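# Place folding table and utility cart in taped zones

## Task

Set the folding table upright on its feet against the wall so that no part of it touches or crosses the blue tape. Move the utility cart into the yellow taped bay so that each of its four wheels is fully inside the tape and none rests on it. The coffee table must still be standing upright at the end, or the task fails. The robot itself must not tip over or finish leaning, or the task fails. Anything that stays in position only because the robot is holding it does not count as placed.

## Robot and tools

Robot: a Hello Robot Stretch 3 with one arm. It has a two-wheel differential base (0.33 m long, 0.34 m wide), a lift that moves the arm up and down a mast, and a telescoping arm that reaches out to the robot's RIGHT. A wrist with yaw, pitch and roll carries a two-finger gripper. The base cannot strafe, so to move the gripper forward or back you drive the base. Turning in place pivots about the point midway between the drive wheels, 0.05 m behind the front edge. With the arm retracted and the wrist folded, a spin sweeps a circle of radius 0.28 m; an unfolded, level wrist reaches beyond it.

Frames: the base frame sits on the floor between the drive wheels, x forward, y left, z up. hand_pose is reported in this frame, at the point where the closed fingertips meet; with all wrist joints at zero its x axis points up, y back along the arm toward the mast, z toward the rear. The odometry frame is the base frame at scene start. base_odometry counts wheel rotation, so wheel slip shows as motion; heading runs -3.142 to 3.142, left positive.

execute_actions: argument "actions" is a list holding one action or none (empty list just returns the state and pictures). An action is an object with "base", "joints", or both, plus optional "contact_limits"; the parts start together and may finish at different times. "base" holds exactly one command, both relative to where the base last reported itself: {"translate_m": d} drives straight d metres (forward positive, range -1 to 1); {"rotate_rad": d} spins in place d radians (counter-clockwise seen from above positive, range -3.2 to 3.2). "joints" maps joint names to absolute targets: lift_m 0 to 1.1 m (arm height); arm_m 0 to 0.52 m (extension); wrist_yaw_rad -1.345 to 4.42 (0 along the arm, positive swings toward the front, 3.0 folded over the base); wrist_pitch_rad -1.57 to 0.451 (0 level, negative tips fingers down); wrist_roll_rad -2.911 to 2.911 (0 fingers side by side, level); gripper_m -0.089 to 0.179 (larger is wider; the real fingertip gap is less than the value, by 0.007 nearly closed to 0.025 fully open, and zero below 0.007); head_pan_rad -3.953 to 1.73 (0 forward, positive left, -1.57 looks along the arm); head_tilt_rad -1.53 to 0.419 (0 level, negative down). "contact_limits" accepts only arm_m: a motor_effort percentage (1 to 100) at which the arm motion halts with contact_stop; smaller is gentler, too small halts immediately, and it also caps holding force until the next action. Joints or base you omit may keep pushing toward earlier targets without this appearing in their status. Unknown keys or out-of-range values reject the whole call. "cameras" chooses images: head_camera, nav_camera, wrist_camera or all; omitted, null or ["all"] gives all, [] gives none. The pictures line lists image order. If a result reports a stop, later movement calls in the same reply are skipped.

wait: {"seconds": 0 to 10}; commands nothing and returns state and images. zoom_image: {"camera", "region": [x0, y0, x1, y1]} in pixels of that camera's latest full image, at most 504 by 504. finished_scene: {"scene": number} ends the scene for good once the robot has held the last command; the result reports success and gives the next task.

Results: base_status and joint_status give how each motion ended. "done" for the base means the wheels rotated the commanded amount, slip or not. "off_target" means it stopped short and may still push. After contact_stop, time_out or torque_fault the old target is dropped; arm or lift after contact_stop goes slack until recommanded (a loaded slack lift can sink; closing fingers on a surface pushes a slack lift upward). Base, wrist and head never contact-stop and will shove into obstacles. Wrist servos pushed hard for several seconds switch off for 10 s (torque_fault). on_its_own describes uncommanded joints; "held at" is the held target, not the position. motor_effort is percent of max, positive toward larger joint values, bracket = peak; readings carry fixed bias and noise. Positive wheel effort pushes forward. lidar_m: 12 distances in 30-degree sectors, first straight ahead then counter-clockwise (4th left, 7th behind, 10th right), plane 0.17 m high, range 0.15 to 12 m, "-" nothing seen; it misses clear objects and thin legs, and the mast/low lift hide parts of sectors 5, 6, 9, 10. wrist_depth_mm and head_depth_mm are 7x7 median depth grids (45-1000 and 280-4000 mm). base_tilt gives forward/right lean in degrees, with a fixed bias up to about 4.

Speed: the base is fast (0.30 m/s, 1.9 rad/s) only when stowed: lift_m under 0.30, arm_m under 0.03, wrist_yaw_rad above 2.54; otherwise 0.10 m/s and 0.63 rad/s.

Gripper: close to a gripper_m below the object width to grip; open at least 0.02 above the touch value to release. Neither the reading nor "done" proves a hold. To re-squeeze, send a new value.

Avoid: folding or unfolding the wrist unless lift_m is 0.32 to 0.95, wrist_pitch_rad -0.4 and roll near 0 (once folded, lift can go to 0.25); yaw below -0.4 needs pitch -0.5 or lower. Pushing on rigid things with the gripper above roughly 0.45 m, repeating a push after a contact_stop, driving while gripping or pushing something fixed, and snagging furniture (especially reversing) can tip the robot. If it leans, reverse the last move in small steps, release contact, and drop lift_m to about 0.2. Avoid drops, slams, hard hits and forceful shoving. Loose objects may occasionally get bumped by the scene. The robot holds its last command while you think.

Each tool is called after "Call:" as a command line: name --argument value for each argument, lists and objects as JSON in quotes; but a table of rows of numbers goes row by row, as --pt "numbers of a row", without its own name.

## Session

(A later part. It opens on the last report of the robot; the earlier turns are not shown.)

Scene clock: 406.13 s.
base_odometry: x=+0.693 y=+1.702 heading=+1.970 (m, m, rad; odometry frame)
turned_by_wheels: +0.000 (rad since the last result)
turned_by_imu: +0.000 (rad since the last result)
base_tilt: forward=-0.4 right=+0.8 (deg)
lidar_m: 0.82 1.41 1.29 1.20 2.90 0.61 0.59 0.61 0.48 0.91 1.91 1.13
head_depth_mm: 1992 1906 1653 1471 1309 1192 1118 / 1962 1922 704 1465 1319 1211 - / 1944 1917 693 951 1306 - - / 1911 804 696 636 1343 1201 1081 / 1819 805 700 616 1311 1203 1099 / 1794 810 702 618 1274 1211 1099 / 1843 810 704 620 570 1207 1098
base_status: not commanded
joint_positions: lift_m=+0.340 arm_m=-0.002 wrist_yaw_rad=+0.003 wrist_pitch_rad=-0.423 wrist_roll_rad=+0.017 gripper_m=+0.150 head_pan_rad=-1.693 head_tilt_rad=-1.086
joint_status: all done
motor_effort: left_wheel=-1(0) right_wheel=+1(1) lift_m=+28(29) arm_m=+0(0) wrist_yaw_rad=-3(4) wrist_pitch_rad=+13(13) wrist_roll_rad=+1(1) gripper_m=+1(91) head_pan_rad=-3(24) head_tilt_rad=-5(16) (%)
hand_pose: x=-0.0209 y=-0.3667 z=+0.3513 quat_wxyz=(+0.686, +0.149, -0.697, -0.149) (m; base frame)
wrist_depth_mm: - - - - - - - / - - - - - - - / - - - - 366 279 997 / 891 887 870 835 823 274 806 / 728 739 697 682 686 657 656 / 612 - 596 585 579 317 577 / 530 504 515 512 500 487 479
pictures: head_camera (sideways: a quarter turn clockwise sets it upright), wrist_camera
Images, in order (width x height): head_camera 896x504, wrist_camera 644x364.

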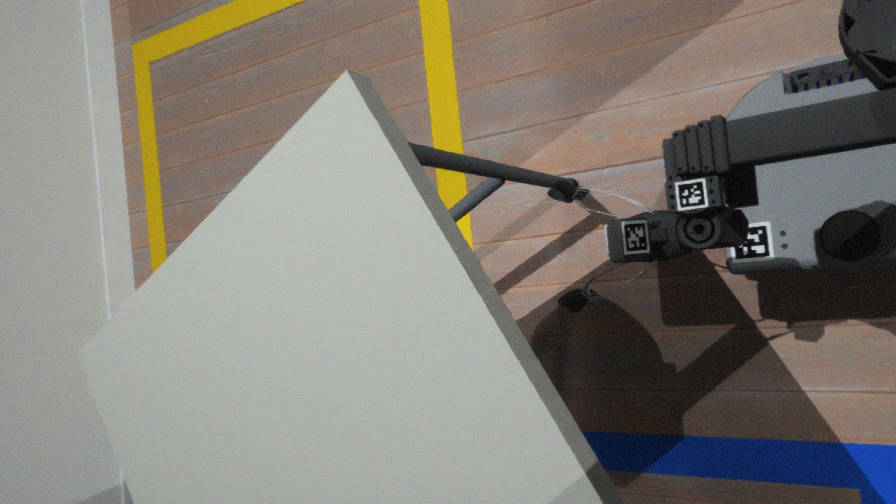

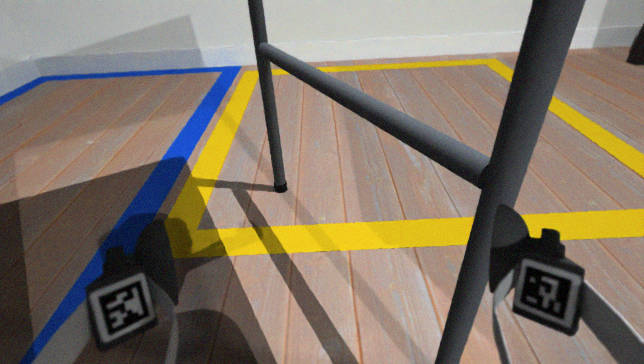

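Call:
execute_actions --actions '[{"base":{"translate_m":-0.18},"joints":{"lift_m":0.17,"head_pan_rad":-1.57}}]' --cameras '["head_camera","wrist_camera"]'

Scene clock: 416.10 s.
base_odometry: x=+0.763 y=+1.536 heading=+1.970 (m, m, rad; odometry frame)
turned_by_wheels: +0.000 (rad since the last result)
turned_by_imu: +0.001 (rad since the last result)
base_tilt: forward=-0.4 right=+1.0 (deg)
lidar_m: 1.00 1.59 1.27 1.18 2.90 0.43 0.41 0.43 1.66 0.45 0.94 1.30
head_depth_mm: 1888 1905 1662 1470 1316 1172 1104 / 1908 1922 1662 1471 1322 1206 - / 1903 1926 1679 1476 1319 1226 - / 1902 1940 694 1405 1317 1201 1093 / 1910 825 700 1414 1329 1200 1098 / 1832 808 702 638 1327 1200 1096 / 1836 809 701 622 1339 1207 1108
base_status: done
joint_positions: lift_m=+0.170 arm_m=-0.002 wrist_yaw_rad=+0.002 wrist_pitch_rad=-0.423 wrist_roll_rad=+0.017 gripper_m=+0.150 head_pan_rad=-1.577 head_tilt_rad=-1.086
joint_status: all done
motor_effort: left_wheel=+0(3) right_wheel=+1(2) lift_m=+21(25) arm_m=+0(1) wrist_yaw_rad=-2(3) wrist_pitch_rad=+12(12) wrist_roll_rad=+1(1) gripper_m=+0(0) head_pan_rad=+3(14) head_tilt_rad=-5(5) (%)
hand_pose: x=-0.0210 y=-0.3667 z=+0.1818 quat_wxyz=(+0.686, +0.148, -0.697, -0.149) (m; base frame)
wrist_depth_mm: - - 195 - - - - / - 953 863 953 918 883 865 / 749 724 647 700 671 665 643 / 573 568 525 543 531 517 512 / 468 476 438 440 438 444 421 / 394 - 382 376 373 363 369 / 345 327 331 328 323 317 308
pictures: head_camera (sideways: a quarter turn clockwise sets it upright), wrist_camera
Images, in order (width x height): head_camera 896x504, wrist_camera 644x364.

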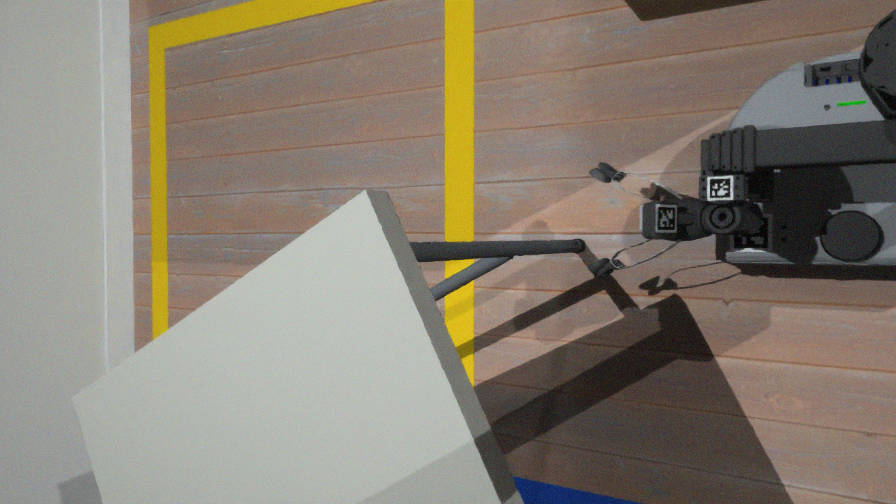

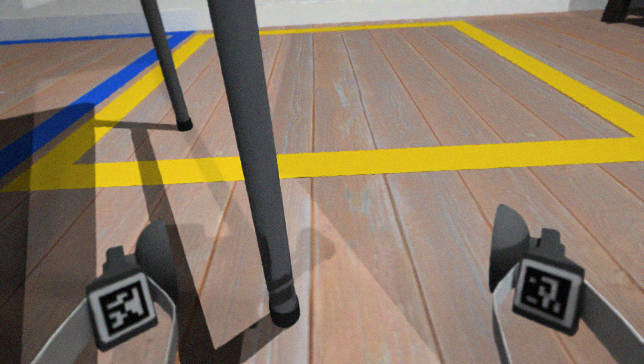

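Call:
execute_actions --actions '[{"joints":{"arm_m":0.07}}]' --cameras '["wrist_camera"]'

Call:
execute_actions --actions '[{"joints":{"gripper_m":0.01}}]' --cameras '["wrist_camera","head_camera"]'

Scene clock: 424.03 s.
base_odometry: x=+0.763 y=+1.536 heading=+1.970 (m, m, rad; odometry frame)
turned_by_wheels: +0.000 (rad since the last result)
turned_by_imu: +0.001 (rad since the last result)
base_tilt: forward=-0.3 right=+0.9 (deg)
lidar_m: 1.00 1.59 1.27 1.18 2.91 0.43 0.41 0.43 1.66 0.45 0.94 1.29
head_depth_mm: 1896 1908 1664 1469 1318 1171 1103 / 1900 1919 1680 1467 1314 1209 - / 1905 1918 1672 1480 1319 - - / 1910 1930 696 1412 1324 1197 1098 / 1903 825 697 1410 1328 1198 1098 / 1824 807 700 640 1325 1203 1097 / 1833 810 703 621 1340 1212 1103
base_status: not commanded
joint_positions: lift_m=+0.170 arm_m=+0.070 wrist_yaw_rad=+0.002 wrist_pitch_rad=-0.423 wrist_roll_rad=+0.017 gripper_m=+0.150 head_pan_rad=-1.577 head_tilt_rad=-1.086
joint_status: all done
motor_effort: left_wheel=+0(0) right_wheel=+1(1) lift_m=+21(21) arm_m=+6(6) wrist_yaw_rad=-2(2) wrist_pitch_rad=+12(12) wrist_roll_rad=+1(1) gripper_m=+0(0) head_pan_rad=+3(3) head_tilt_rad=-5(5) (%)
hand_pose: x=-0.0211 y=-0.4384 z=+0.1818 quat_wxyz=(+0.686, +0.148, -0.697, -0.149) (m; base frame)
wrist_depth_mm: - 548 - - - - - / - 942 133 956 925 894 865 / 745 718 146 694 676 657 642 / 573 567 163 535 530 516 510 / 473 477 196 443 436 447 420 / 394 - 361 375 370 361 369 / 345 326 322 326 321 316 309
pictures: wrist_camera
Images, in order (width x height): wrist_camera 644x364.

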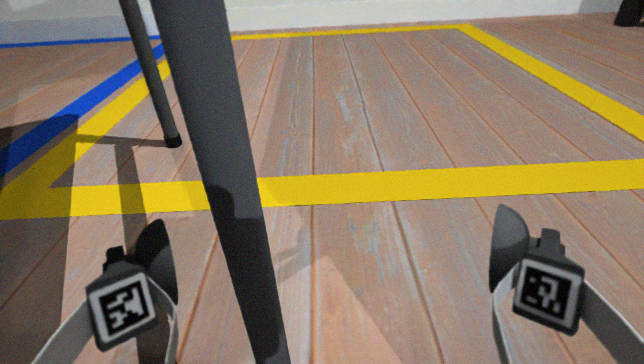

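Scene clock: 426.37 s.
base_odometry: x=+0.763 y=+1.536 heading=+1.971 (m, m, rad; odometry frame)
turned_by_wheels: +0.001 (rad since the last result)
turned_by_imu: +0.002 (rad since the last result)
base_tilt: forward=-0.4 right=+0.9 (deg)
lidar_m: 1.00 1.59 1.27 1.19 2.90 0.43 0.41 0.43 1.66 0.45 0.94 1.30
head_depth_mm: 1900 1908 1653 1461 1313 1174 1102 / 1904 1921 1664 1474 1320 1206 - / 1902 1931 1675 1467 1325 - - / 1918 1930 697 1409 1326 1201 1098 / 1904 825 699 1410 1324 1201 1096 / 1828 807 699 638 1329 1208 1104 / 1836 810 703 621 1332 1209 1104
base_status: not commanded
joint_positions: lift_m=+0.170 arm_m=+0.070 wrist_yaw_rad=+0.122 wrist_pitch_rad=-0.420 wrist_roll_rad=+0.014 gripper_m=+0.010 head_pan_rad=-1.577 head_tilt_rad=-1.086
joint_status: all done
on_its_own: wrist_yaw_rad is held at +0.084, not at your +0.000, by its stall guard, which is still easing
motor_effort: left_wheel=+6(8) right_wheel=-10(15) lift_m=+21(21) arm_m=+6(6) wrist_yaw_rad=-30(54) wrist_pitch_rad=+11(12) wrist_roll_rad=+3(3) gripper_m=-11(98) head_pan_rad=+2(3) head_tilt_rad=-5(5) (%)
hand_pose: x=+0.0057 y=-0.4371 z=+0.1824 quat_wxyz=(+0.695, +0.189, -0.686, -0.107) (m; base frame)
wrist_depth_mm: - - - - - - - / - - 879 830 918 896 873 / 758 729 680 626 681 660 648 / 582 567 554 173 532 520 511 / 467 458 466 181 439 429 422 / 395 386 394 211 382 365 361 / 341 337 331 315 319 320 315
pictures: head_camera (sideways: a quarter turn clockwise sets it upright), wrist_camera
Images, in order (width x height): head_camera 896x504, wrist_camera 644x364.

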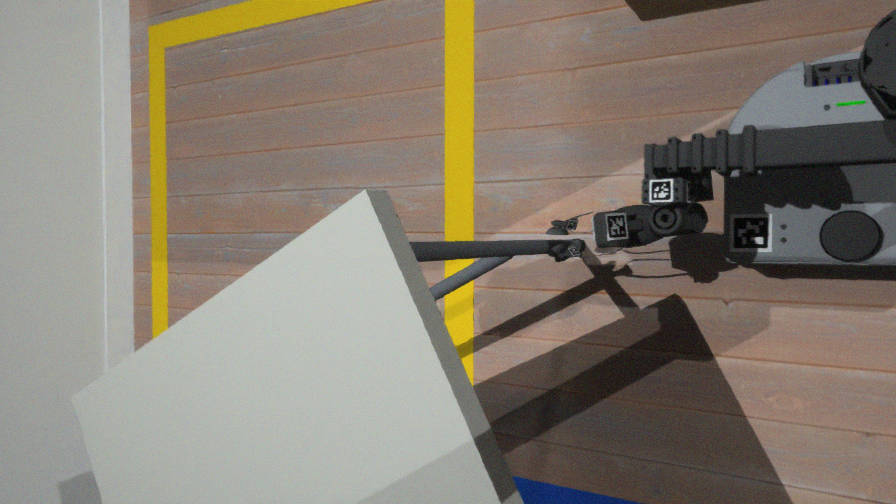

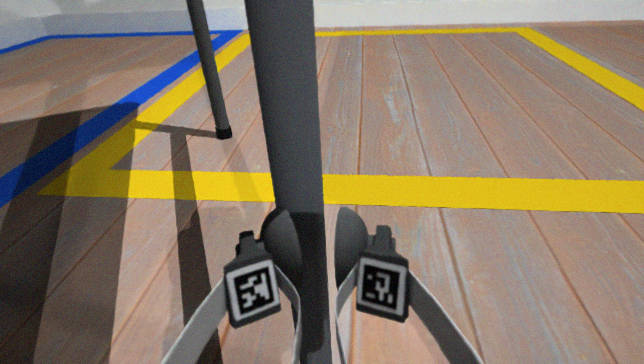

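Call:
execute_actions --actions '[{"joints":{"wrist_yaw_rad":0.12,"arm_m":0.3}}]' --cameras '["wrist_camera","head_camera"]'

Scene clock: 440.60 s.
base_odometry: x=+0.763 y=+1.536 heading=+1.970 (m, m, rad; odometry frame)
turned_by_wheels: +0.000 (rad since the last result)
turned_by_imu: +0.006 (rad since the last result)
base_tilt: forward=-0.4 right=+0.9 (deg)
lidar_m: 0.91 1.59 1.27 1.18 2.92 0.43 0.41 0.43 1.67 0.62 1.08 1.27
head_depth_mm: 1901 1909 1656 1462 1312 1177 1104 / 1902 1911 1663 1475 1320 1208 - / 1904 1922 1648 1481 1300 1213 - / 1902 803 934 1458 1320 1217 1094 / 1859 804 726 1485 1325 1201 1096 / 952 807 699 1484 1331 1200 1098 / 955 809 702 1444 1327 1204 1101
base_status: not commanded
joint_positions: lift_m=+0.170 arm_m=+0.299 wrist_yaw_rad=+0.139 wrist_pitch_rad=-0.465 wrist_roll_rad=+0.014 gripper_m=+0.010 head_pan_rad=-1.577 head_tilt_rad=-1.087
joint_status: all done
on_its_own: arm_m is at rest, and its effort (+15) is outside its rest range (-14 to +14); wrist_yaw_rad is at rest, and its effort (-16) is outside its rest range (-12 to +12); wrist_pitch_rad is at rest, and its effort (+35) is outside its rest range (-20 to +32)
motor_effort: left_wheel=+3(8) right_wheel=-4(15) lift_m=+21(21) arm_m=+15(20) wrist_yaw_rad=-16(48) wrist_pitch_rad=+35(37) wrist_roll_rad=+2(3) gripper_m=-10(14) head_pan_rad=+3(2) head_tilt_rad=-5(5) (%)
hand_pose: x=+0.0088 y=-0.6601 z=+0.1724 quat_wxyz=(+0.693, +0.210, -0.680, -0.116) (m; base frame)
wrist_depth_mm: - - - 64 - - - / 916 840 838 70 804 775 755 / 664 652 605 77 609 594 582 / 524 515 507 87 489 480 472 / 433 431 439 99 420 405 397 / 370 366 374 113 - 346 342 / 324 321 309 140 308 303 300
pictures: head_camera (sideways: a quarter turn clockwise sets it upright), wrist_camera
Images, in order (width x height): head_camera 896x504, wrist_camera 644x364.

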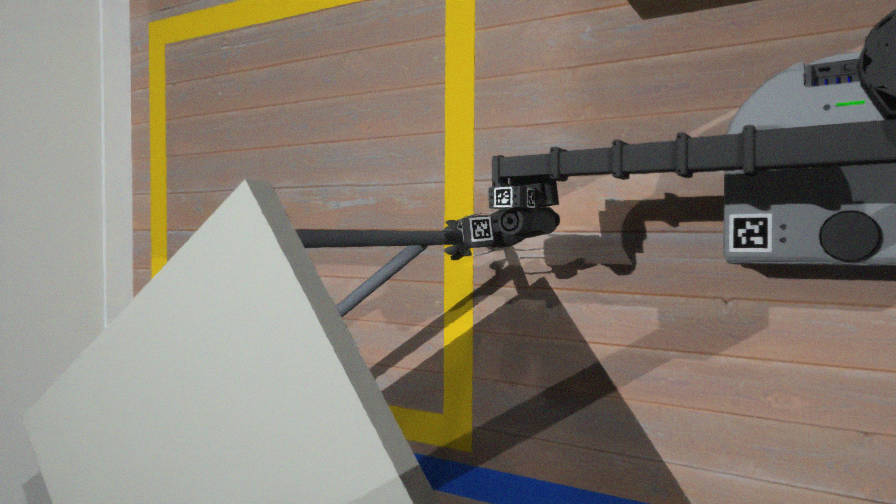

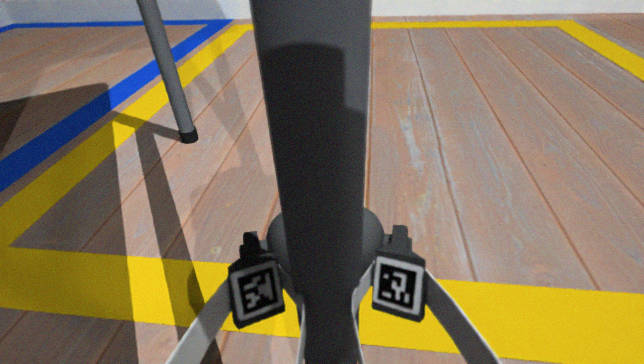

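Call:
execute_actions --actions '[{"joints":{"arm_m":0.52,"head_pan_rad":-1.3,"head_tilt_rad":-0.9}}]' --cameras '["nav_camera","head_camera"]'

Scene clock: 449.53 s.
base_odometry: x=+0.763 y=+1.536 heading=+1.970 (m, m, rad; odometry frame)
turned_by_wheels: +0.000 (rad since the last result)
turned_by_imu: +0.001 (rad since the last result)
base_tilt: forward=-0.4 right=+0.9 (deg)
lidar_m: 0.80 1.59 1.26 1.19 2.92 0.43 0.41 0.43 1.67 0.84 1.25 1.23
head_depth_mm: 1681 1917 1971 1689 1437 1252 1114 / 1737 1926 935 1652 1381 1254 1115 / 1777 1083 882 1647 1454 1256 1115 / 1837 1088 862 1705 1439 1258 1111 / 1902 1094 861 1620 1448 1266 1118 / 1975 1099 866 773 1454 1267 1120 / 2021 1105 866 754 1455 1264 1120
base_status: not commanded
joint_positions: lift_m=+0.170 arm_m=+0.517 wrist_yaw_rad=+0.178 wrist_pitch_rad=-0.466 wrist_roll_rad=+0.014 gripper_m=+0.010 head_pan_rad=-1.307 head_tilt_rad=-0.902
joint_status: all done
joint sent to its limit — the command would take arm_m past its upper limit, so that joint was sent only as far as its limit.
on_its_own: wrist_yaw_rad is held at +0.162, not at your +0.120, by its stall guard, which is not easing now; arm_m is at rest, and its effort (+16) is outside its rest range (-14 to +14); wrist_yaw_rad is at rest, and its effort (-13) is outside its rest range (-12 to +12); wrist_pitch_rad is at rest, and its effort (+35) is outside its rest range (-20 to +32)
motor_effort: left_wheel=+3(6) right_wheel=-3(7) lift_m=+21(21) arm_m=+16(18) wrist_yaw_rad=-13(20) wrist_pitch_rad=+35(35) wrist_roll_rad=+2(3) gripper_m=-9(10) head_pan_rad=+3(20) head_tilt_rad=+0(12) (%)
hand_pose: x=+0.0171 y=-0.8766 z=+0.1723 quat_wxyz=(+0.695, +0.223, -0.675, -0.103) (m; base frame)
wrist_depth_mm: - - - 64 - - 996 / 911 819 848 70 794 775 756 / 661 621 627 77 605 599 579 / 524 512 507 87 490 481 468 / 434 432 432 99 417 403 393 / 372 365 371 113 - 346 342 / 321 319 310 140 306 303 301
pictures: head_camera (sideways: a quarter turn clockwise sets it upright), nav_camera (sideways: a quarter turn counterclockwise sets it upright)
Images, in order (width x height): head_camera 896x504, nav_camera 672x504.

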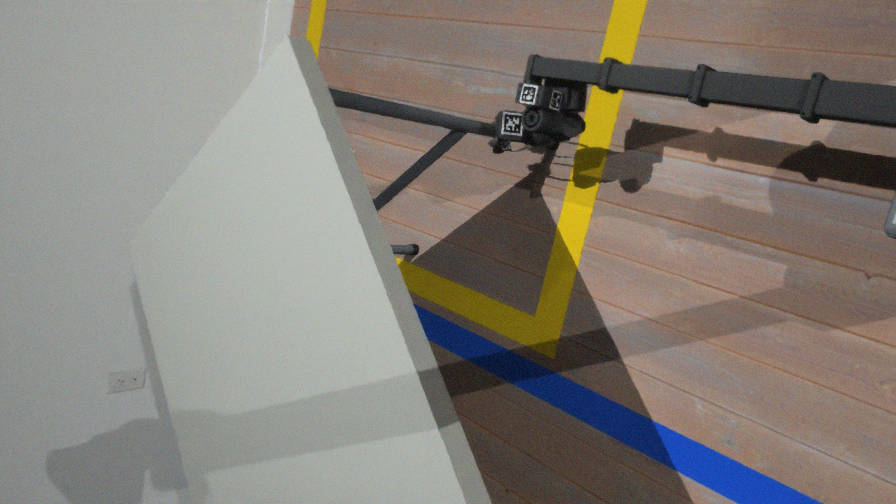

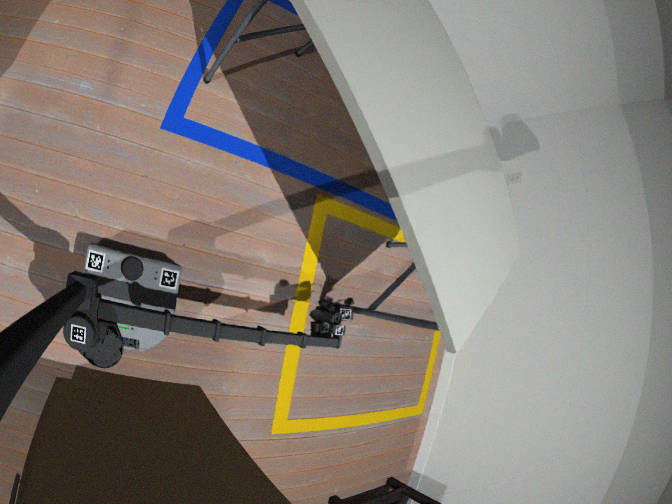

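Call:
execute_actions --actions '[{"joints":{"gripper_m":0.1}}]' --cameras '[]'

Call:
execute_actions --actions '[{"joints":{"arm_m":0.0,"wrist_yaw_rad":0.0,"wrist_pitch_rad":-0.4}}]' --cameras '[]'

Call:
execute_actions --actions '[{"joints":{"lift_m":0.34,"gripper_m":0.03}}]' --cameras '[]'

Call:
execute_actions --actions '[{"joints":{"wrist_yaw_rad":3.0}}]' --cameras '[]'

Call:
execute_actions --actions '[{"base":{"rotate_rad":-1.95},"joints":{"lift_m":0.25,"head_pan_rad":0.3,"head_tilt_rad":-0.9}}]' --cameras '["nav_camera"]'

Scene clock: 502.57 s.
base_odometry: x=+0.763 y=+1.536 heading=+1.970 (m, m, rad; odometry frame)
turned_by_wheels: +0.000 (rad since the last result)
turned_by_imu: +0.001 (rad since the last result)
base_tilt: forward=-0.4 right=+1.0 (deg)
lidar_m: 0.80 1.59 1.26 1.18 2.91 0.43 0.41 0.43 1.68 0.84 1.25 1.22
head_depth_mm: 1672 1915 1976 1694 1436 1252 1110 / 1731 1931 936 1648 1381 1255 1114 / 1782 1080 882 1667 1440 1257 1114 / 1834 1089 861 1691 1447 1262 1116 / 1897 1095 862 1626 1449 1263 1121 / 1965 1099 864 772 1452 1272 1122 / 2024 1098 867 752 1453 1271 1126
base_status: not commanded
joint_positions: lift_m=+0.170 arm_m=+0.518 wrist_yaw_rad=+0.165 wrist_pitch_rad=-0.425 wrist_roll_rad=+0.014 gripper_m=+0.100 head_pan_rad=-1.307 head_tilt_rad=-0.902
joint_status: all done
on_its_own: wrist_yaw_rad is held at +0.162, not at your +0.120, by its stall guard, which is not easing now
motor_effort: left_wheel=+1(4) right_wheel=+0(6) lift_m=+21(21) arm_m=+6(16) wrist_yaw_rad=-3(14) wrist_pitch_rad=+13(35) wrist_roll_rad=+3(2) gripper_m=+1(90) head_pan_rad=+3(3) head_tilt_rad=+0(0) (%)
hand_pose: x=+0.0151 y=-0.8831 z=+0.1813 quat_wxyz=(+0.697, +0.205, -0.681, -0.094) (m; base frame)
wrist_depth_mm: - - - 63 - - - / - 937 855 69 913 876 857 / 747 687 662 75 669 650 635 / 567 557 528 83 522 512 506 / 461 457 445 93 431 436 420 / 388 385 378 107 367 373 358 / 333 331 329 126 321 310 314
pictures: none
No camera images: the call's "cameras" was empty. Leave "cameras" out to get every camera's image.

Scene clock: 507.53 s.
base_odometry: x=+0.763 y=+1.536 heading=+1.970 (m, m, rad; odometry frame)
turned_by_wheels: +0.000 (rad since the last result)
turned_by_imu: +0.001 (rad since the last result)
base_tilt: forward=-0.3 right=+0.9 (deg)
lidar_m: 0.80 1.59 1.27 1.18 2.91 0.43 0.41 0.43 1.67 0.83 1.25 1.23
head_depth_mm: 1685 1932 1988 1688 1437 1254 1116 / 1731 1931 936 1655 1440 1257 1112 / 1785 1087 882 1657 1444 1255 1156 / 1830 1090 860 1698 1449 1255 1115 / 1891 1090 863 1628 1449 1265 1118 / 1960 1096 868 773 1450 1263 1119 / 2020 1095 867 755 1456 1269 1125
base_status: not commanded
joint_positions: lift_m=+0.170 arm_m=+0.000 wrist_yaw_rad=+0.001 wrist_pitch_rad=-0.415 wrist_roll_rad=+0.014 gripper_m=+0.100 head_pan_rad=-1.307 head_tilt_rad=-0.902
joint_status: all done
motor_effort: left_wheel=+1(5) right_wheel=+0(6) lift_m=+21(21) arm_m=-5(9) wrist_yaw_rad=-2(10) wrist_pitch_rad=+8(13) wrist_roll_rad=+2(2) gripper_m=+0(4) head_pan_rad=+3(3) head_tilt_rad=+0(1) (%)
hand_pose: x=-0.0212 y=-0.3701 z=+0.1835 quat_wxyz=(+0.687, +0.145, -0.696, -0.147) (m; base frame)
wrist_depth_mm: - - - - - - - / - - - 967 960 916 895 / 766 752 732 674 687 670 650 / 586 574 551 550 532 527 517 / 473 465 459 451 441 446 428 / 394 391 383 380 377 378 362 / 342 335 333 330 326 315 318
pictures: none
No camera images: the call's "cameras" was empty. Leave "cameras" out to get every camera's image.

Scene clock: 509.90 s.
base_odometry: x=+0.763 y=+1.536 heading=+1.970 (m, m, rad; odometry frame)
turned_by_wheels: +0.000 (rad since the last result)
turned_by_imu: +0.000 (rad since the last result)
base_tilt: forward=-0.3 right=+0.9 (deg)
lidar_m: 0.80 1.60 1.27 1.18 2.91 0.43 0.41 0.43 1.67 0.83 1.25 1.23
head_depth_mm: 1677 1933 1975 1679 1438 1252 1110 / 1721 1910 938 1641 1434 1253 1129 / 1774 1087 882 1647 1437 1264 1137 / 1823 1087 861 1698 1438 1262 1117 / 1885 1092 862 1619 1448 1262 1120 / 1946 1096 865 775 1460 1265 1125 / 2018 1102 870 753 1464 1267 1130
base_status: not commanded
joint_positions: lift_m=+0.340 arm_m=+0.000 wrist_yaw_rad=+0.001 wrist_pitch_rad=-0.415 wrist_roll_rad=+0.014 gripper_m=+0.030 head_pan_rad=-1.307 head_tilt_rad=-0.902
joint_status: all done
motor_effort: left_wheel=+1(1) right_wheel=+0(0) lift_m=+28(29) arm_m=-5(5) wrist_yaw_rad=-1(1) wrist_pitch_rad=+8(8) wrist_roll_rad=+2(2) gripper_m=-1(88) head_pan_rad=+3(2) head_tilt_rad=+0(0) (%)
hand_pose: x=-0.0212 y=-0.3701 z=+0.3531 quat_wxyz=(+0.687, +0.145, -0.696, -0.147) (m; base frame)
wrist_depth_mm: - - - - - - - / - - - - - - - / - - - - - - - / 910 894 877 842 834 824 798 / 729 722 708 695 708 676 660 / 614 612 620 588 - 573 569 / 531 525 504 511 503 500 490
pictures: none
No camera images: the call's "cameras" was empty. Leave "cameras" out to get every camera's image.

Scene clock: 512.40 s.
base_odometry: x=+0.763 y=+1.536 heading=+1.970 (m, m, rad; odometry frame)
turned_by_wheels: +0.000 (rad since the last result)
turned_by_imu: +0.000 (rad since the last result)
base_tilt: forward=-0.4 right=+0.9 (deg)
lidar_m: 0.80 1.60 1.27 1.18 2.91 0.43 0.41 0.43 1.67 0.84 1.26 1.23
head_depth_mm: 1674 1930 1990 1683 1440 1252 1114 / 1738 1930 937 1646 1437 1258 1133 / 1781 1084 885 1652 1439 1255 1152 / 1835 1088 858 1700 1444 1262 1130 / 1895 1092 863 1620 1456 1262 1118 / 1956 1100 866 774 1448 1269 1121 / 2035 1100 868 755 1455 1272 1125
base_status: not commanded
joint_positions: lift_m=+0.340 arm_m=+0.000 wrist_yaw_rad=+2.997 wrist_pitch_rad=-0.415 wrist_roll_rad=+0.014 gripper_m=+0.030 head_pan_rad=-1.307 head_tilt_rad=-0.902
joint_status: all done
motor_effort: left_wheel=+1(1) right_wheel=+0(0) lift_m=+28(28) arm_m=-5(5) wrist_yaw_rad=+2(2) wrist_pitch_rad=+8(8) wrist_roll_rad=+2(2) gripper_m=+0(1) head_pan_rad=+2(2) head_tilt_rad=+1(1) (%)
hand_pose: x=+0.0111 y=+0.0771 z=+0.3531 quat_wxyz=(+0.196, +0.705, +0.094, +0.675) (m; base frame)
wrist_depth_mm: - - - - - - - / - - - - - - - / - - - - - - - / 907 878 856 849 850 823 798 / 730 731 734 701 709 673 670 / 615 608 - 595 - 574 570 / 534 522 - 540 505 498 494
pictures: none
No camera images: the call's "cameras" was empty. Leave "cameras" out to get every camera's image.

Scene clock: 515.13 s.
base_odometry: x=+0.763 y=+1.536 heading=+0.020 (m, m, rad; odometry frame)
turned_by_wheels: -1.950 (rad since the last result)
turned_by_imu: -1.910 (rad since the last result)
base_tilt: forward=-0.4 right=+0.9 (deg)
lidar_m: 1.98 0.83 1.88 1.23 0.80 1.69 1.20 1.18 2.72 0.42 0.41 0.46
head_depth_mm: 1775 2052 2040 1684 1434 1255 1105 / 1766 2050 2048 1686 1435 1262 1114 / 1758 2037 2055 1694 1445 1258 1114 / 1743 2028 1930 1663 1440 1258 1118 / 1747 1930 918 1663 1448 1255 1121 / 1729 1102 866 1661 1449 1271 1124 / 1726 1098 870 776 1463 1276 1125
base_status: done
joint_positions: lift_m=+0.250 arm_m=+0.000 wrist_yaw_rad=+2.998 wrist_pitch_rad=-0.415 wrist_roll_rad=+0.014 gripper_m=+0.030 head_pan_rad=+0.293 head_tilt_rad=-0.902
joint_status: all done
motor_effort: left_wheel=+1(7) right_wheel=-1(3) lift_m=+21(24) arm_m=-5(5) wrist_yaw_rad=+2(2) wrist_pitch_rad=+8(8) wrist_roll_rad=+2(2) gripper_m=+0(0) head_pan_rad=+3(34) head_tilt_rad=+1(1) (%)
hand_pose: x=+0.0110 y=+0.0771 z=+0.2635 quat_wxyz=(+0.196, +0.705, +0.094, +0.675) (m; base frame)
wrist_depth_mm: - - - - - - - / - - - - - - - / 954 - 908 894 881 839 816 / 737 713 709 688 678 669 654 / 593 591 590 564 579 545 542 / 500 508 - - - 465 460 / - - - - 411 405 399
pictures: nav_camera (sideways: a quarter turn counterclockwise sets it upright)
Images, in order (width x height): nav_camera 672x504.

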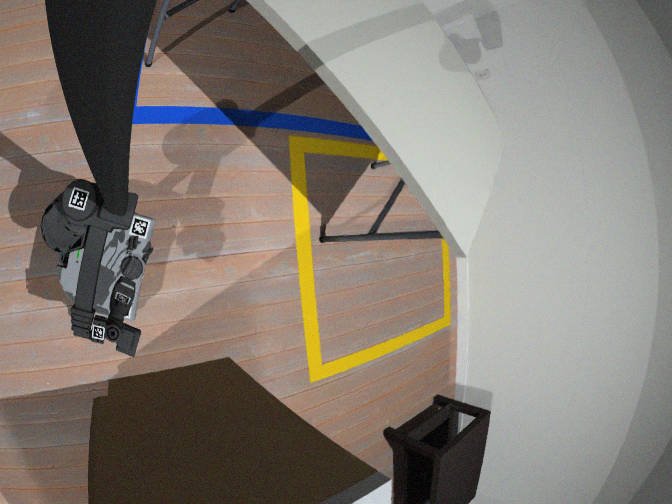

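Call:
execute_actions --actions '[{"base":{"translate_m":0.8}}]' --cameras '["nav_camera"]'

Scene clock: 525.43 s.
base_odometry: x=+1.563 y=+1.552 heading=+0.020 (m, m, rad; odometry frame)
turned_by_wheels: +0.000 (rad since the last result)
turned_by_imu: +0.001 (rad since the last result)
base_tilt: forward=-0.3 right=+0.9 (deg)
lidar_m: 1.22 1.22 0.79 0.30 1.81 1.27 1.94 0.43 0.45 0.71 1.02 0.99
head_depth_mm: 1081 1247 1494 1671 1440 1254 1116 / 1073 1244 1481 1672 1435 1253 1117 / 1067 1232 1472 1660 1443 1255 1118 / 1062 1230 1462 1656 1442 1260 1116 / 1059 1218 1455 1668 1452 1262 1118 / 1057 1224 1445 1670 1448 1272 1122 / 1052 1217 1447 1659 1457 1276 1123
base_status: done
joint_positions: lift_m=+0.250 arm_m=+0.000 wrist_yaw_rad=+2.998 wrist_pitch_rad=-0.415 wrist_roll_rad=+0.014 gripper_m=+0.030 head_pan_rad=+0.293 head_tilt_rad=-0.901
joint_status: not commanded
motor_effort: left_wheel=+1(7) right_wheel=-1(3) lift_m=+21(21) arm_m=-5(5) wrist_yaw_rad=+1(2) wrist_pitch_rad=+8(8) wrist_roll_rad=+2(2) gripper_m=+0(1) head_pan_rad=+3(2) head_tilt_rad=+0(0) (%)
hand_pose: x=+0.0109 y=+0.0772 z=+0.2635 quat_wxyz=(+0.196, +0.705, +0.095, +0.675) (m; base frame)
wrist_depth_mm: - - - - - - - / - - - - - - - / 970 - 868 880 866 847 814 / 735 720 679 696 688 666 656 / 595 590 599 568 577 548 541 / 499 505 - - - 465 461 / - - - - 410 406 397
pictures: nav_camera (sideways: a quarter turn counterclockwise sets it upright)
Images, in order (width x height): nav_camera 672x504.

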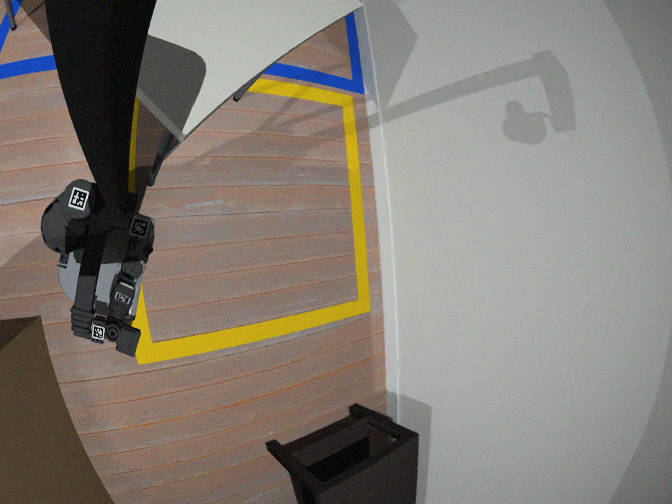

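Call:
execute_actions --actions '[{"base":{"rotate_rad":1.62},"joints":{"head_pan_rad":0.0,"head_tilt_rad":-1.2}}]' --cameras '["nav_camera","head_camera"]'

Scene clock: 534.83 s.
base_odometry: x=+1.563 y=+1.552 heading=+1.640 (m, m, rad; odometry frame)
turned_by_wheels: +1.620 (rad since the last result)
turned_by_imu: +1.585 (rad since the last result)
base_tilt: forward=-0.4 right=+0.8 (deg)
lidar_m: 0.30 1.80 1.27 1.95 0.43 0.46 0.75 0.99 1.00 1.23 1.22 0.79
head_depth_mm: 788 1647 1527 1392 1275 1173 1093 / 791 705 1468 1398 1273 1189 - / 792 706 635 1034 1281 1195 - / 798 708 637 595 1264 1197 - / 800 711 639 1349 1288 1199 - / 802 713 640 1389 1291 1191 1125 / 806 716 652 1416 1290 1191 1111
base_status: done
joint_positions: lift_m=+0.250 arm_m=+0.000 wrist_yaw_rad=+2.998 wrist_pitch_rad=-0.415 wrist_roll_rad=+0.014 gripper_m=+0.030 head_pan_rad=+0.007 head_tilt_rad=-1.186
joint_status: all done
motor_effort: left_wheel=+0(4) right_wheel=+1(6) lift_m=+21(21) arm_m=-5(5) wrist_yaw_rad=+2(1) wrist_pitch_rad=+8(8) wrist_roll_rad=+2(3) gripper_m=+0(1) head_pan_rad=-3(20) head_tilt_rad=-5(20) (%)
hand_pose: x=+0.0109 y=+0.0771 z=+0.2635 quat_wxyz=(+0.196, +0.705, +0.095, +0.675) (m; base frame)
wrist_depth_mm: 495 - - - - - - / 474 - - - - - - / 443 - 912 886 877 845 826 / 411 658 705 693 674 670 651 / 431 560 591 572 580 551 542 / 463 498 - - - 465 458 / - - - - 408 405 398
pictures: head_camera (sideways: a quarter turn clockwise sets it upright), nav_camera (sideways: a quarter turn counterclockwise sets it upright)
Images, in order (width x height): head_camera 896x504, nav_camera 672x504.

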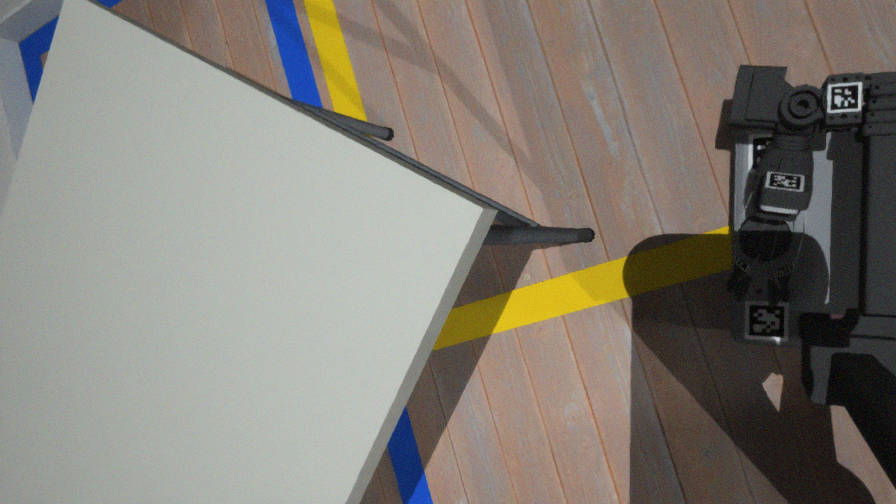

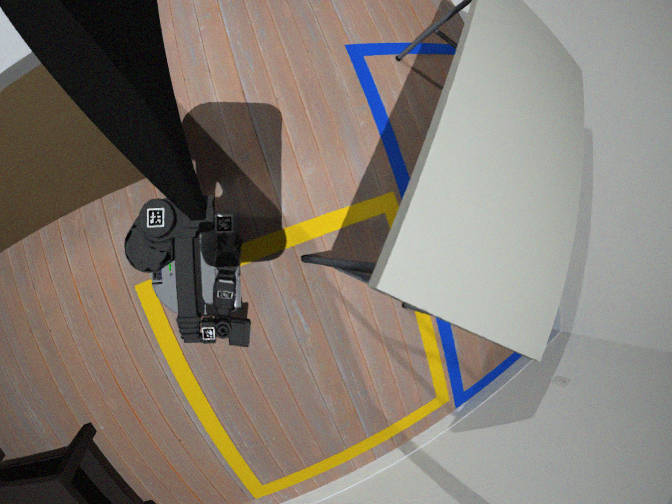

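Call:
execute_actions --actions '[{"base":{"translate_m":0.24}}]' --cameras '[]'

Call:
execute_actions --actions '[{"base":{"translate_m":0.4},"joints":{"head_tilt_rad":-1.0}}]' --cameras '["nav_camera","head_camera"]'

Scene clock: 546.33 s.
base_odometry: x=+1.546 y=+1.791 heading=+1.640 (m, m, rad; odometry frame)
turned_by_wheels: +0.000 (rad since the last result)
turned_by_imu: +0.001 (rad since the last result)
base_tilt: forward=-0.4 right=+1.0 (deg)
lidar_m: 1.58 1.27 1.14 2.02 0.82 0.61 0.88 1.17 1.37 1.15 1.14 0.56
head_depth_mm: 1805 701 640 1360 1272 1172 1095 / 1792 704 634 575 1231 1192 - / 1741 706 635 578 529 498 - / 1665 710 637 579 530 489 - / 1537 711 639 580 531 501 - / 1441 713 641 582 532 1163 1123 / 804 713 644 584 535 1192 1107
base_status: done
joint_positions: lift_m=+0.250 arm_m=+0.000 wrist_yaw_rad=+2.998 wrist_pitch_rad=-0.415 wrist_roll_rad=+0.014 gripper_m=+0.030 head_pan_rad=+0.007 head_tilt_rad=-1.186
joint_status: not commanded
motor_effort: left_wheel=+0(6) right_wheel=+1(5) lift_m=+21(21) arm_m=-5(5) wrist_yaw_rad=+1(1) wrist_pitch_rad=+8(8) wrist_roll_rad=+2(3) gripper_m=+0(0) head_pan_rad=-3(3) head_tilt_rad=-5(5) (%)
hand_pose: x=+0.0109 y=+0.0771 z=+0.2635 quat_wxyz=(+0.196, +0.705, +0.095, +0.675) (m; base frame)
wrist_depth_mm: - - - - - - - / - - - - - - - / 957 - 906 891 862 844 822 / 739 713 711 699 677 670 625 / 603 586 593 562 570 544 74 / 504 508 - - - 467 74 / - - - - 413 403 77
pictures: none
No camera images: the call's "cameras" was empty. Leave "cameras" out to get every camera's image.

Scene clock: 549.23 s.
base_odometry: x=+1.519 y=+2.190 heading=+1.640 (m, m, rad; odometry frame)
turned_by_wheels: +0.000 (rad since the last result)
turned_by_imu: -0.003 (rad since the last result)
base_tilt: forward=-0.4 right=+1.0 (deg)
lidar_m: 1.21 1.20 1.12 2.18 2.18 0.96 1.11 1.51 1.23 1.02 1.02 1.14
head_depth_mm: 1264 1525 1735 1551 1363 1211 1097 / 1223 1457 1641 676 1299 1199 1095 / 1181 1392 758 651 570 508 458 / 1141 1347 759 653 570 508 459 / 1105 1294 761 655 573 510 459 / 1070 1244 766 656 574 511 461 / 1039 1204 765 659 575 512 462
base_status: done
joint_positions: lift_m=+0.250 arm_m=+0.000 wrist_yaw_rad=+2.999 wrist_pitch_rad=-0.415 wrist_roll_rad=+0.014 gripper_m=+0.030 head_pan_rad=+0.007 head_tilt_rad=-1.000
joint_status: all done
motor_effort: left_wheel=+5(14) right_wheel=+5(13) lift_m=+21(21) arm_m=-5(5) wrist_yaw_rad=+1(1) wrist_pitch_rad=+8(9) wrist_roll_rad=+3(2) gripper_m=+0(1) head_pan_rad=-3(4) head_tilt_rad=+0(12) (%)
hand_pose: x=+0.0108 y=+0.0771 z=+0.2635 quat_wxyz=(+0.196, +0.705, +0.095, +0.675) (m; base frame)
wrist_depth_mm: - - - - - - - / - - - - - - - / 966 - 904 891 856 853 790 / 737 706 698 688 680 666 62 / 593 592 590 569 573 549 60 / 500 501 - - - 465 61 / - - - - 410 385 64
pictures: head_camera (sideways: a quarter turn clockwise sets it upright), nav_camera (sideways: a quarter turn counterclockwise sets it upright)
Images, in order (width x height): head_camera 896x504, nav_camera 672x504.

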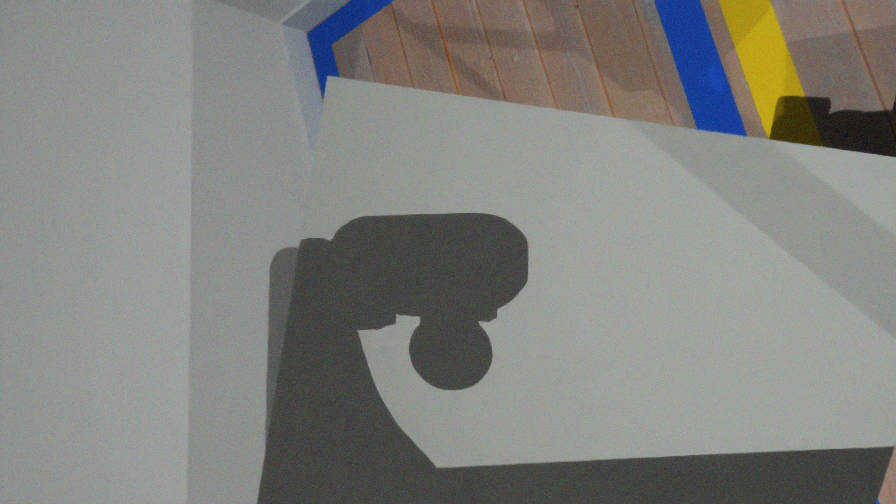

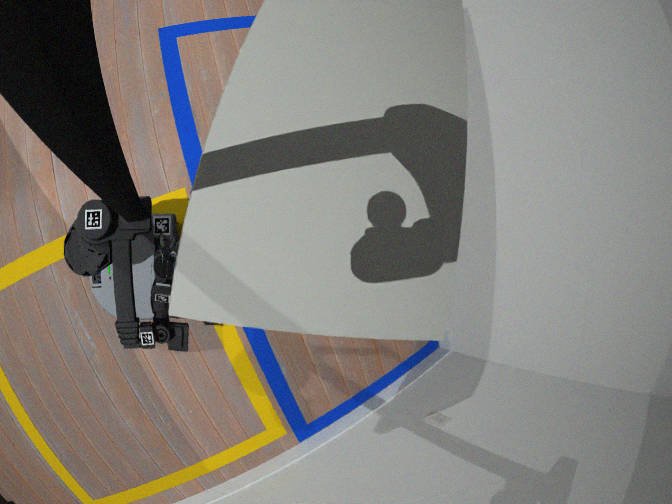

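Call:
execute_actions --actions '[{"base":{"translate_m":0.25},"joints":{"head_tilt_rad":-1.0,"head_pan_rad":0.4}}]' --cameras '["nav_camera","head_camera","wrist_camera"]'

Scene clock: 629.10 s.
base_odometry: x=+1.501 y=+2.440 heading=+1.640 (m, m, rad; odometry frame)
turned_by_wheels: +0.000 (rad since the last result)
turned_by_imu: +0.001 (rad since the last result)
base_tilt: forward=-0.4 right=+1.0 (deg)
lidar_m: 0.56 0.96 1.08 1.07 3.82 1.20 1.25 1.74 1.13 0.94 0.94 1.05
head_depth_mm: 847 1000 1111 647 567 522 1066 / 856 1006 757 648 569 507 456 / 861 1016 759 650 569 508 457 / 871 1026 761 653 572 509 458 / 878 1034 763 655 573 510 459 / 886 1020 764 656 574 510 468 / 893 1000 767 658 576 513 1061
base_status: done
joint_positions: lift_m=+0.250 arm_m=+0.000 wrist_yaw_rad=+2.999 wrist_pitch_rad=-0.415 wrist_roll_rad=+0.014 gripper_m=+0.030 head_pan_rad=+0.393 head_tilt_rad=-1.000
joint_status: all done
motor_effort: left_wheel=+2(12) right_wheel=+5(11) lift_m=+21(21) arm_m=-5(5) wrist_yaw_rad=+0(1) wrist_pitch_rad=+8(8) wrist_roll_rad=+2(3) gripper_m=+0(0) head_pan_rad=+3(23) head_tilt_rad=-1(1) (%)
hand_pose: x=+0.0108 y=+0.0771 z=+0.2634 quat_wxyz=(+0.196, +0.705, +0.095, +0.675) (m; base frame)
wrist_depth_mm: - - - - - - 823 / - - - - - - 854 / 978 - 912 875 877 849 804 / 735 712 708 694 680 657 653 / 598 586 599 564 577 547 539 / 504 506 - - - 462 459 / - - - - 408 402 397
pictures: head_camera (sideways: a quarter turn clockwise sets it upright), nav_camera (sideways: a quarter turn counterclockwise sets it upright), wrist_camera
Images, in order (width x height): head_camera 896x504, nav_camera 672x504, wrist_camera 644x364.

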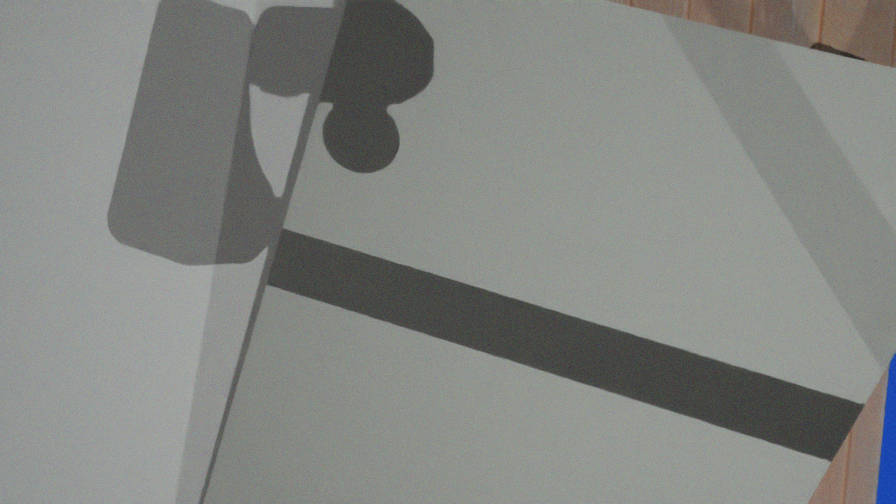

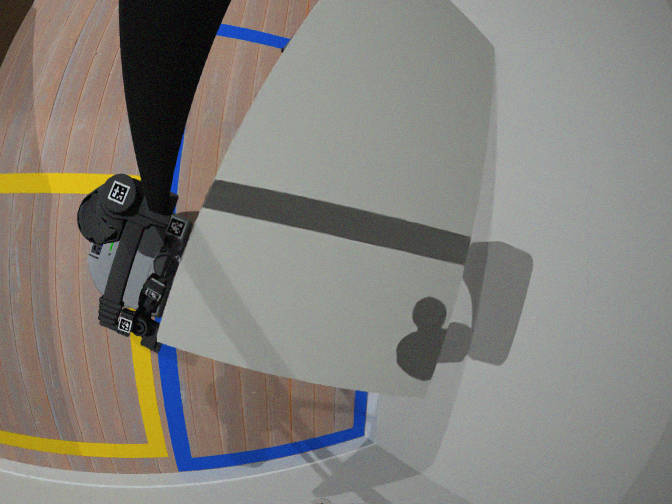

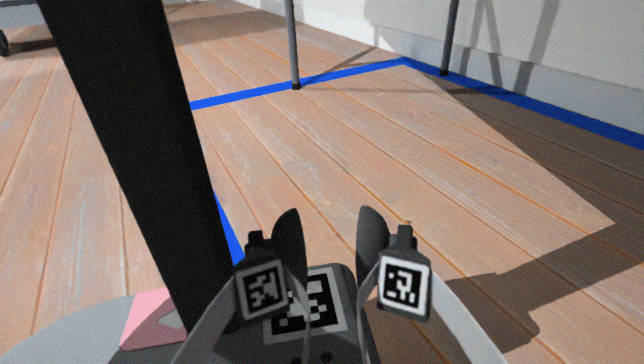

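Call:
execute_actions --actions '[{"base":{"translate_m":-0.6},"joints":{"head_tilt_rad":-0.9,"head_pan_rad":0.5}}]' --cameras '["nav_camera","head_camera"]'

Scene clock: 639.50 s.
base_odometry: x=+1.543 y=+1.841 heading=+1.640 (m, m, rad; odometry frame)
turned_by_wheels: +0.000 (rad since the last result)
turned_by_imu: +0.002 (rad since the last result)
base_tilt: forward=-0.3 right=+1.0 (deg)
lidar_m: 0.65 1.53 1.26 2.05 0.93 0.65 0.91 1.22 1.36 1.13 1.13 1.26
head_depth_mm: 1299 1075 852 1568 1406 1249 1110 / 1318 1078 855 1651 1445 1257 1115 / 1343 1084 856 1693 1445 1251 1115 / 1352 1090 914 1693 1442 1255 1119 / 1350 1090 948 1711 1455 1257 1122 / 1367 1099 1895 1698 1449 1266 1122 / 1419 1101 1967 1722 1460 1266 1129
base_status: done
joint_positions: lift_m=+0.250 arm_m=+0.000 wrist_yaw_rad=+2.999 wrist_pitch_rad=-0.415 wrist_roll_rad=+0.014 gripper_m=+0.030 head_pan_rad=+0.493 head_tilt_rad=-0.901
joint_status: all done
motor_effort: left_wheel=+1(6) right_wheel=+0(4) lift_m=+21(21) arm_m=-5(4) wrist_yaw_rad=+1(1) wrist_pitch_rad=+8(8) wrist_roll_rad=+2(2) gripper_m=+0(0) head_pan_rad=+3(13) head_tilt_rad=+0(8) (%)
hand_pose: x=+0.0108 y=+0.0771 z=+0.2634 quat_wxyz=(+0.196, +0.705, +0.095, +0.675) (m; base frame)
wrist_depth_mm: - - - - - - - / - - - - - - - / 974 - 907 901 879 852 829 / 734 716 702 692 679 659 645 / 595 586 599 568 575 546 539 / 503 508 - - - 466 458 / - - - - 409 405 399
pictures: head_camera (sideways: a quarter turn clockwise sets it upright), nav_camera (sideways: a quarter turn counterclockwise sets it upright)
Images, in order (width x height): head_camera 896x504, nav_camera 672x504.

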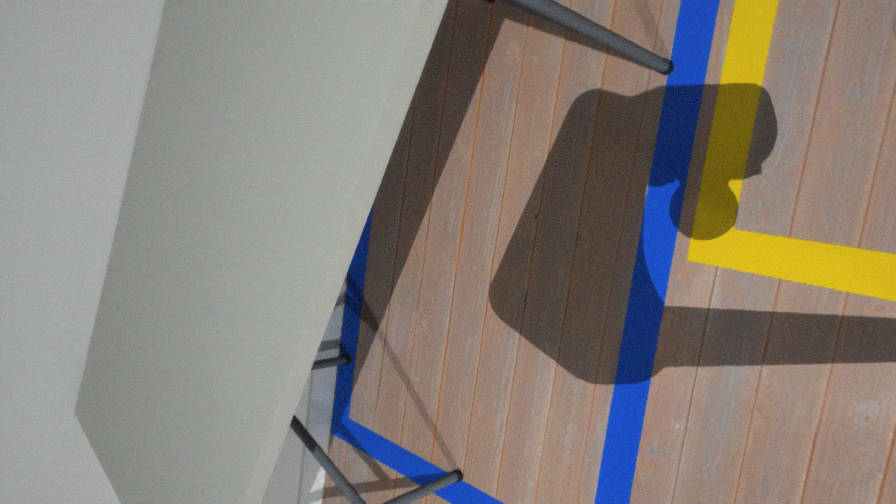

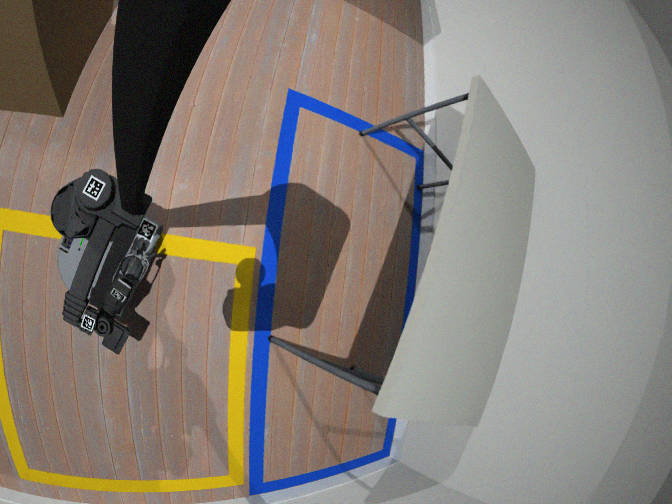

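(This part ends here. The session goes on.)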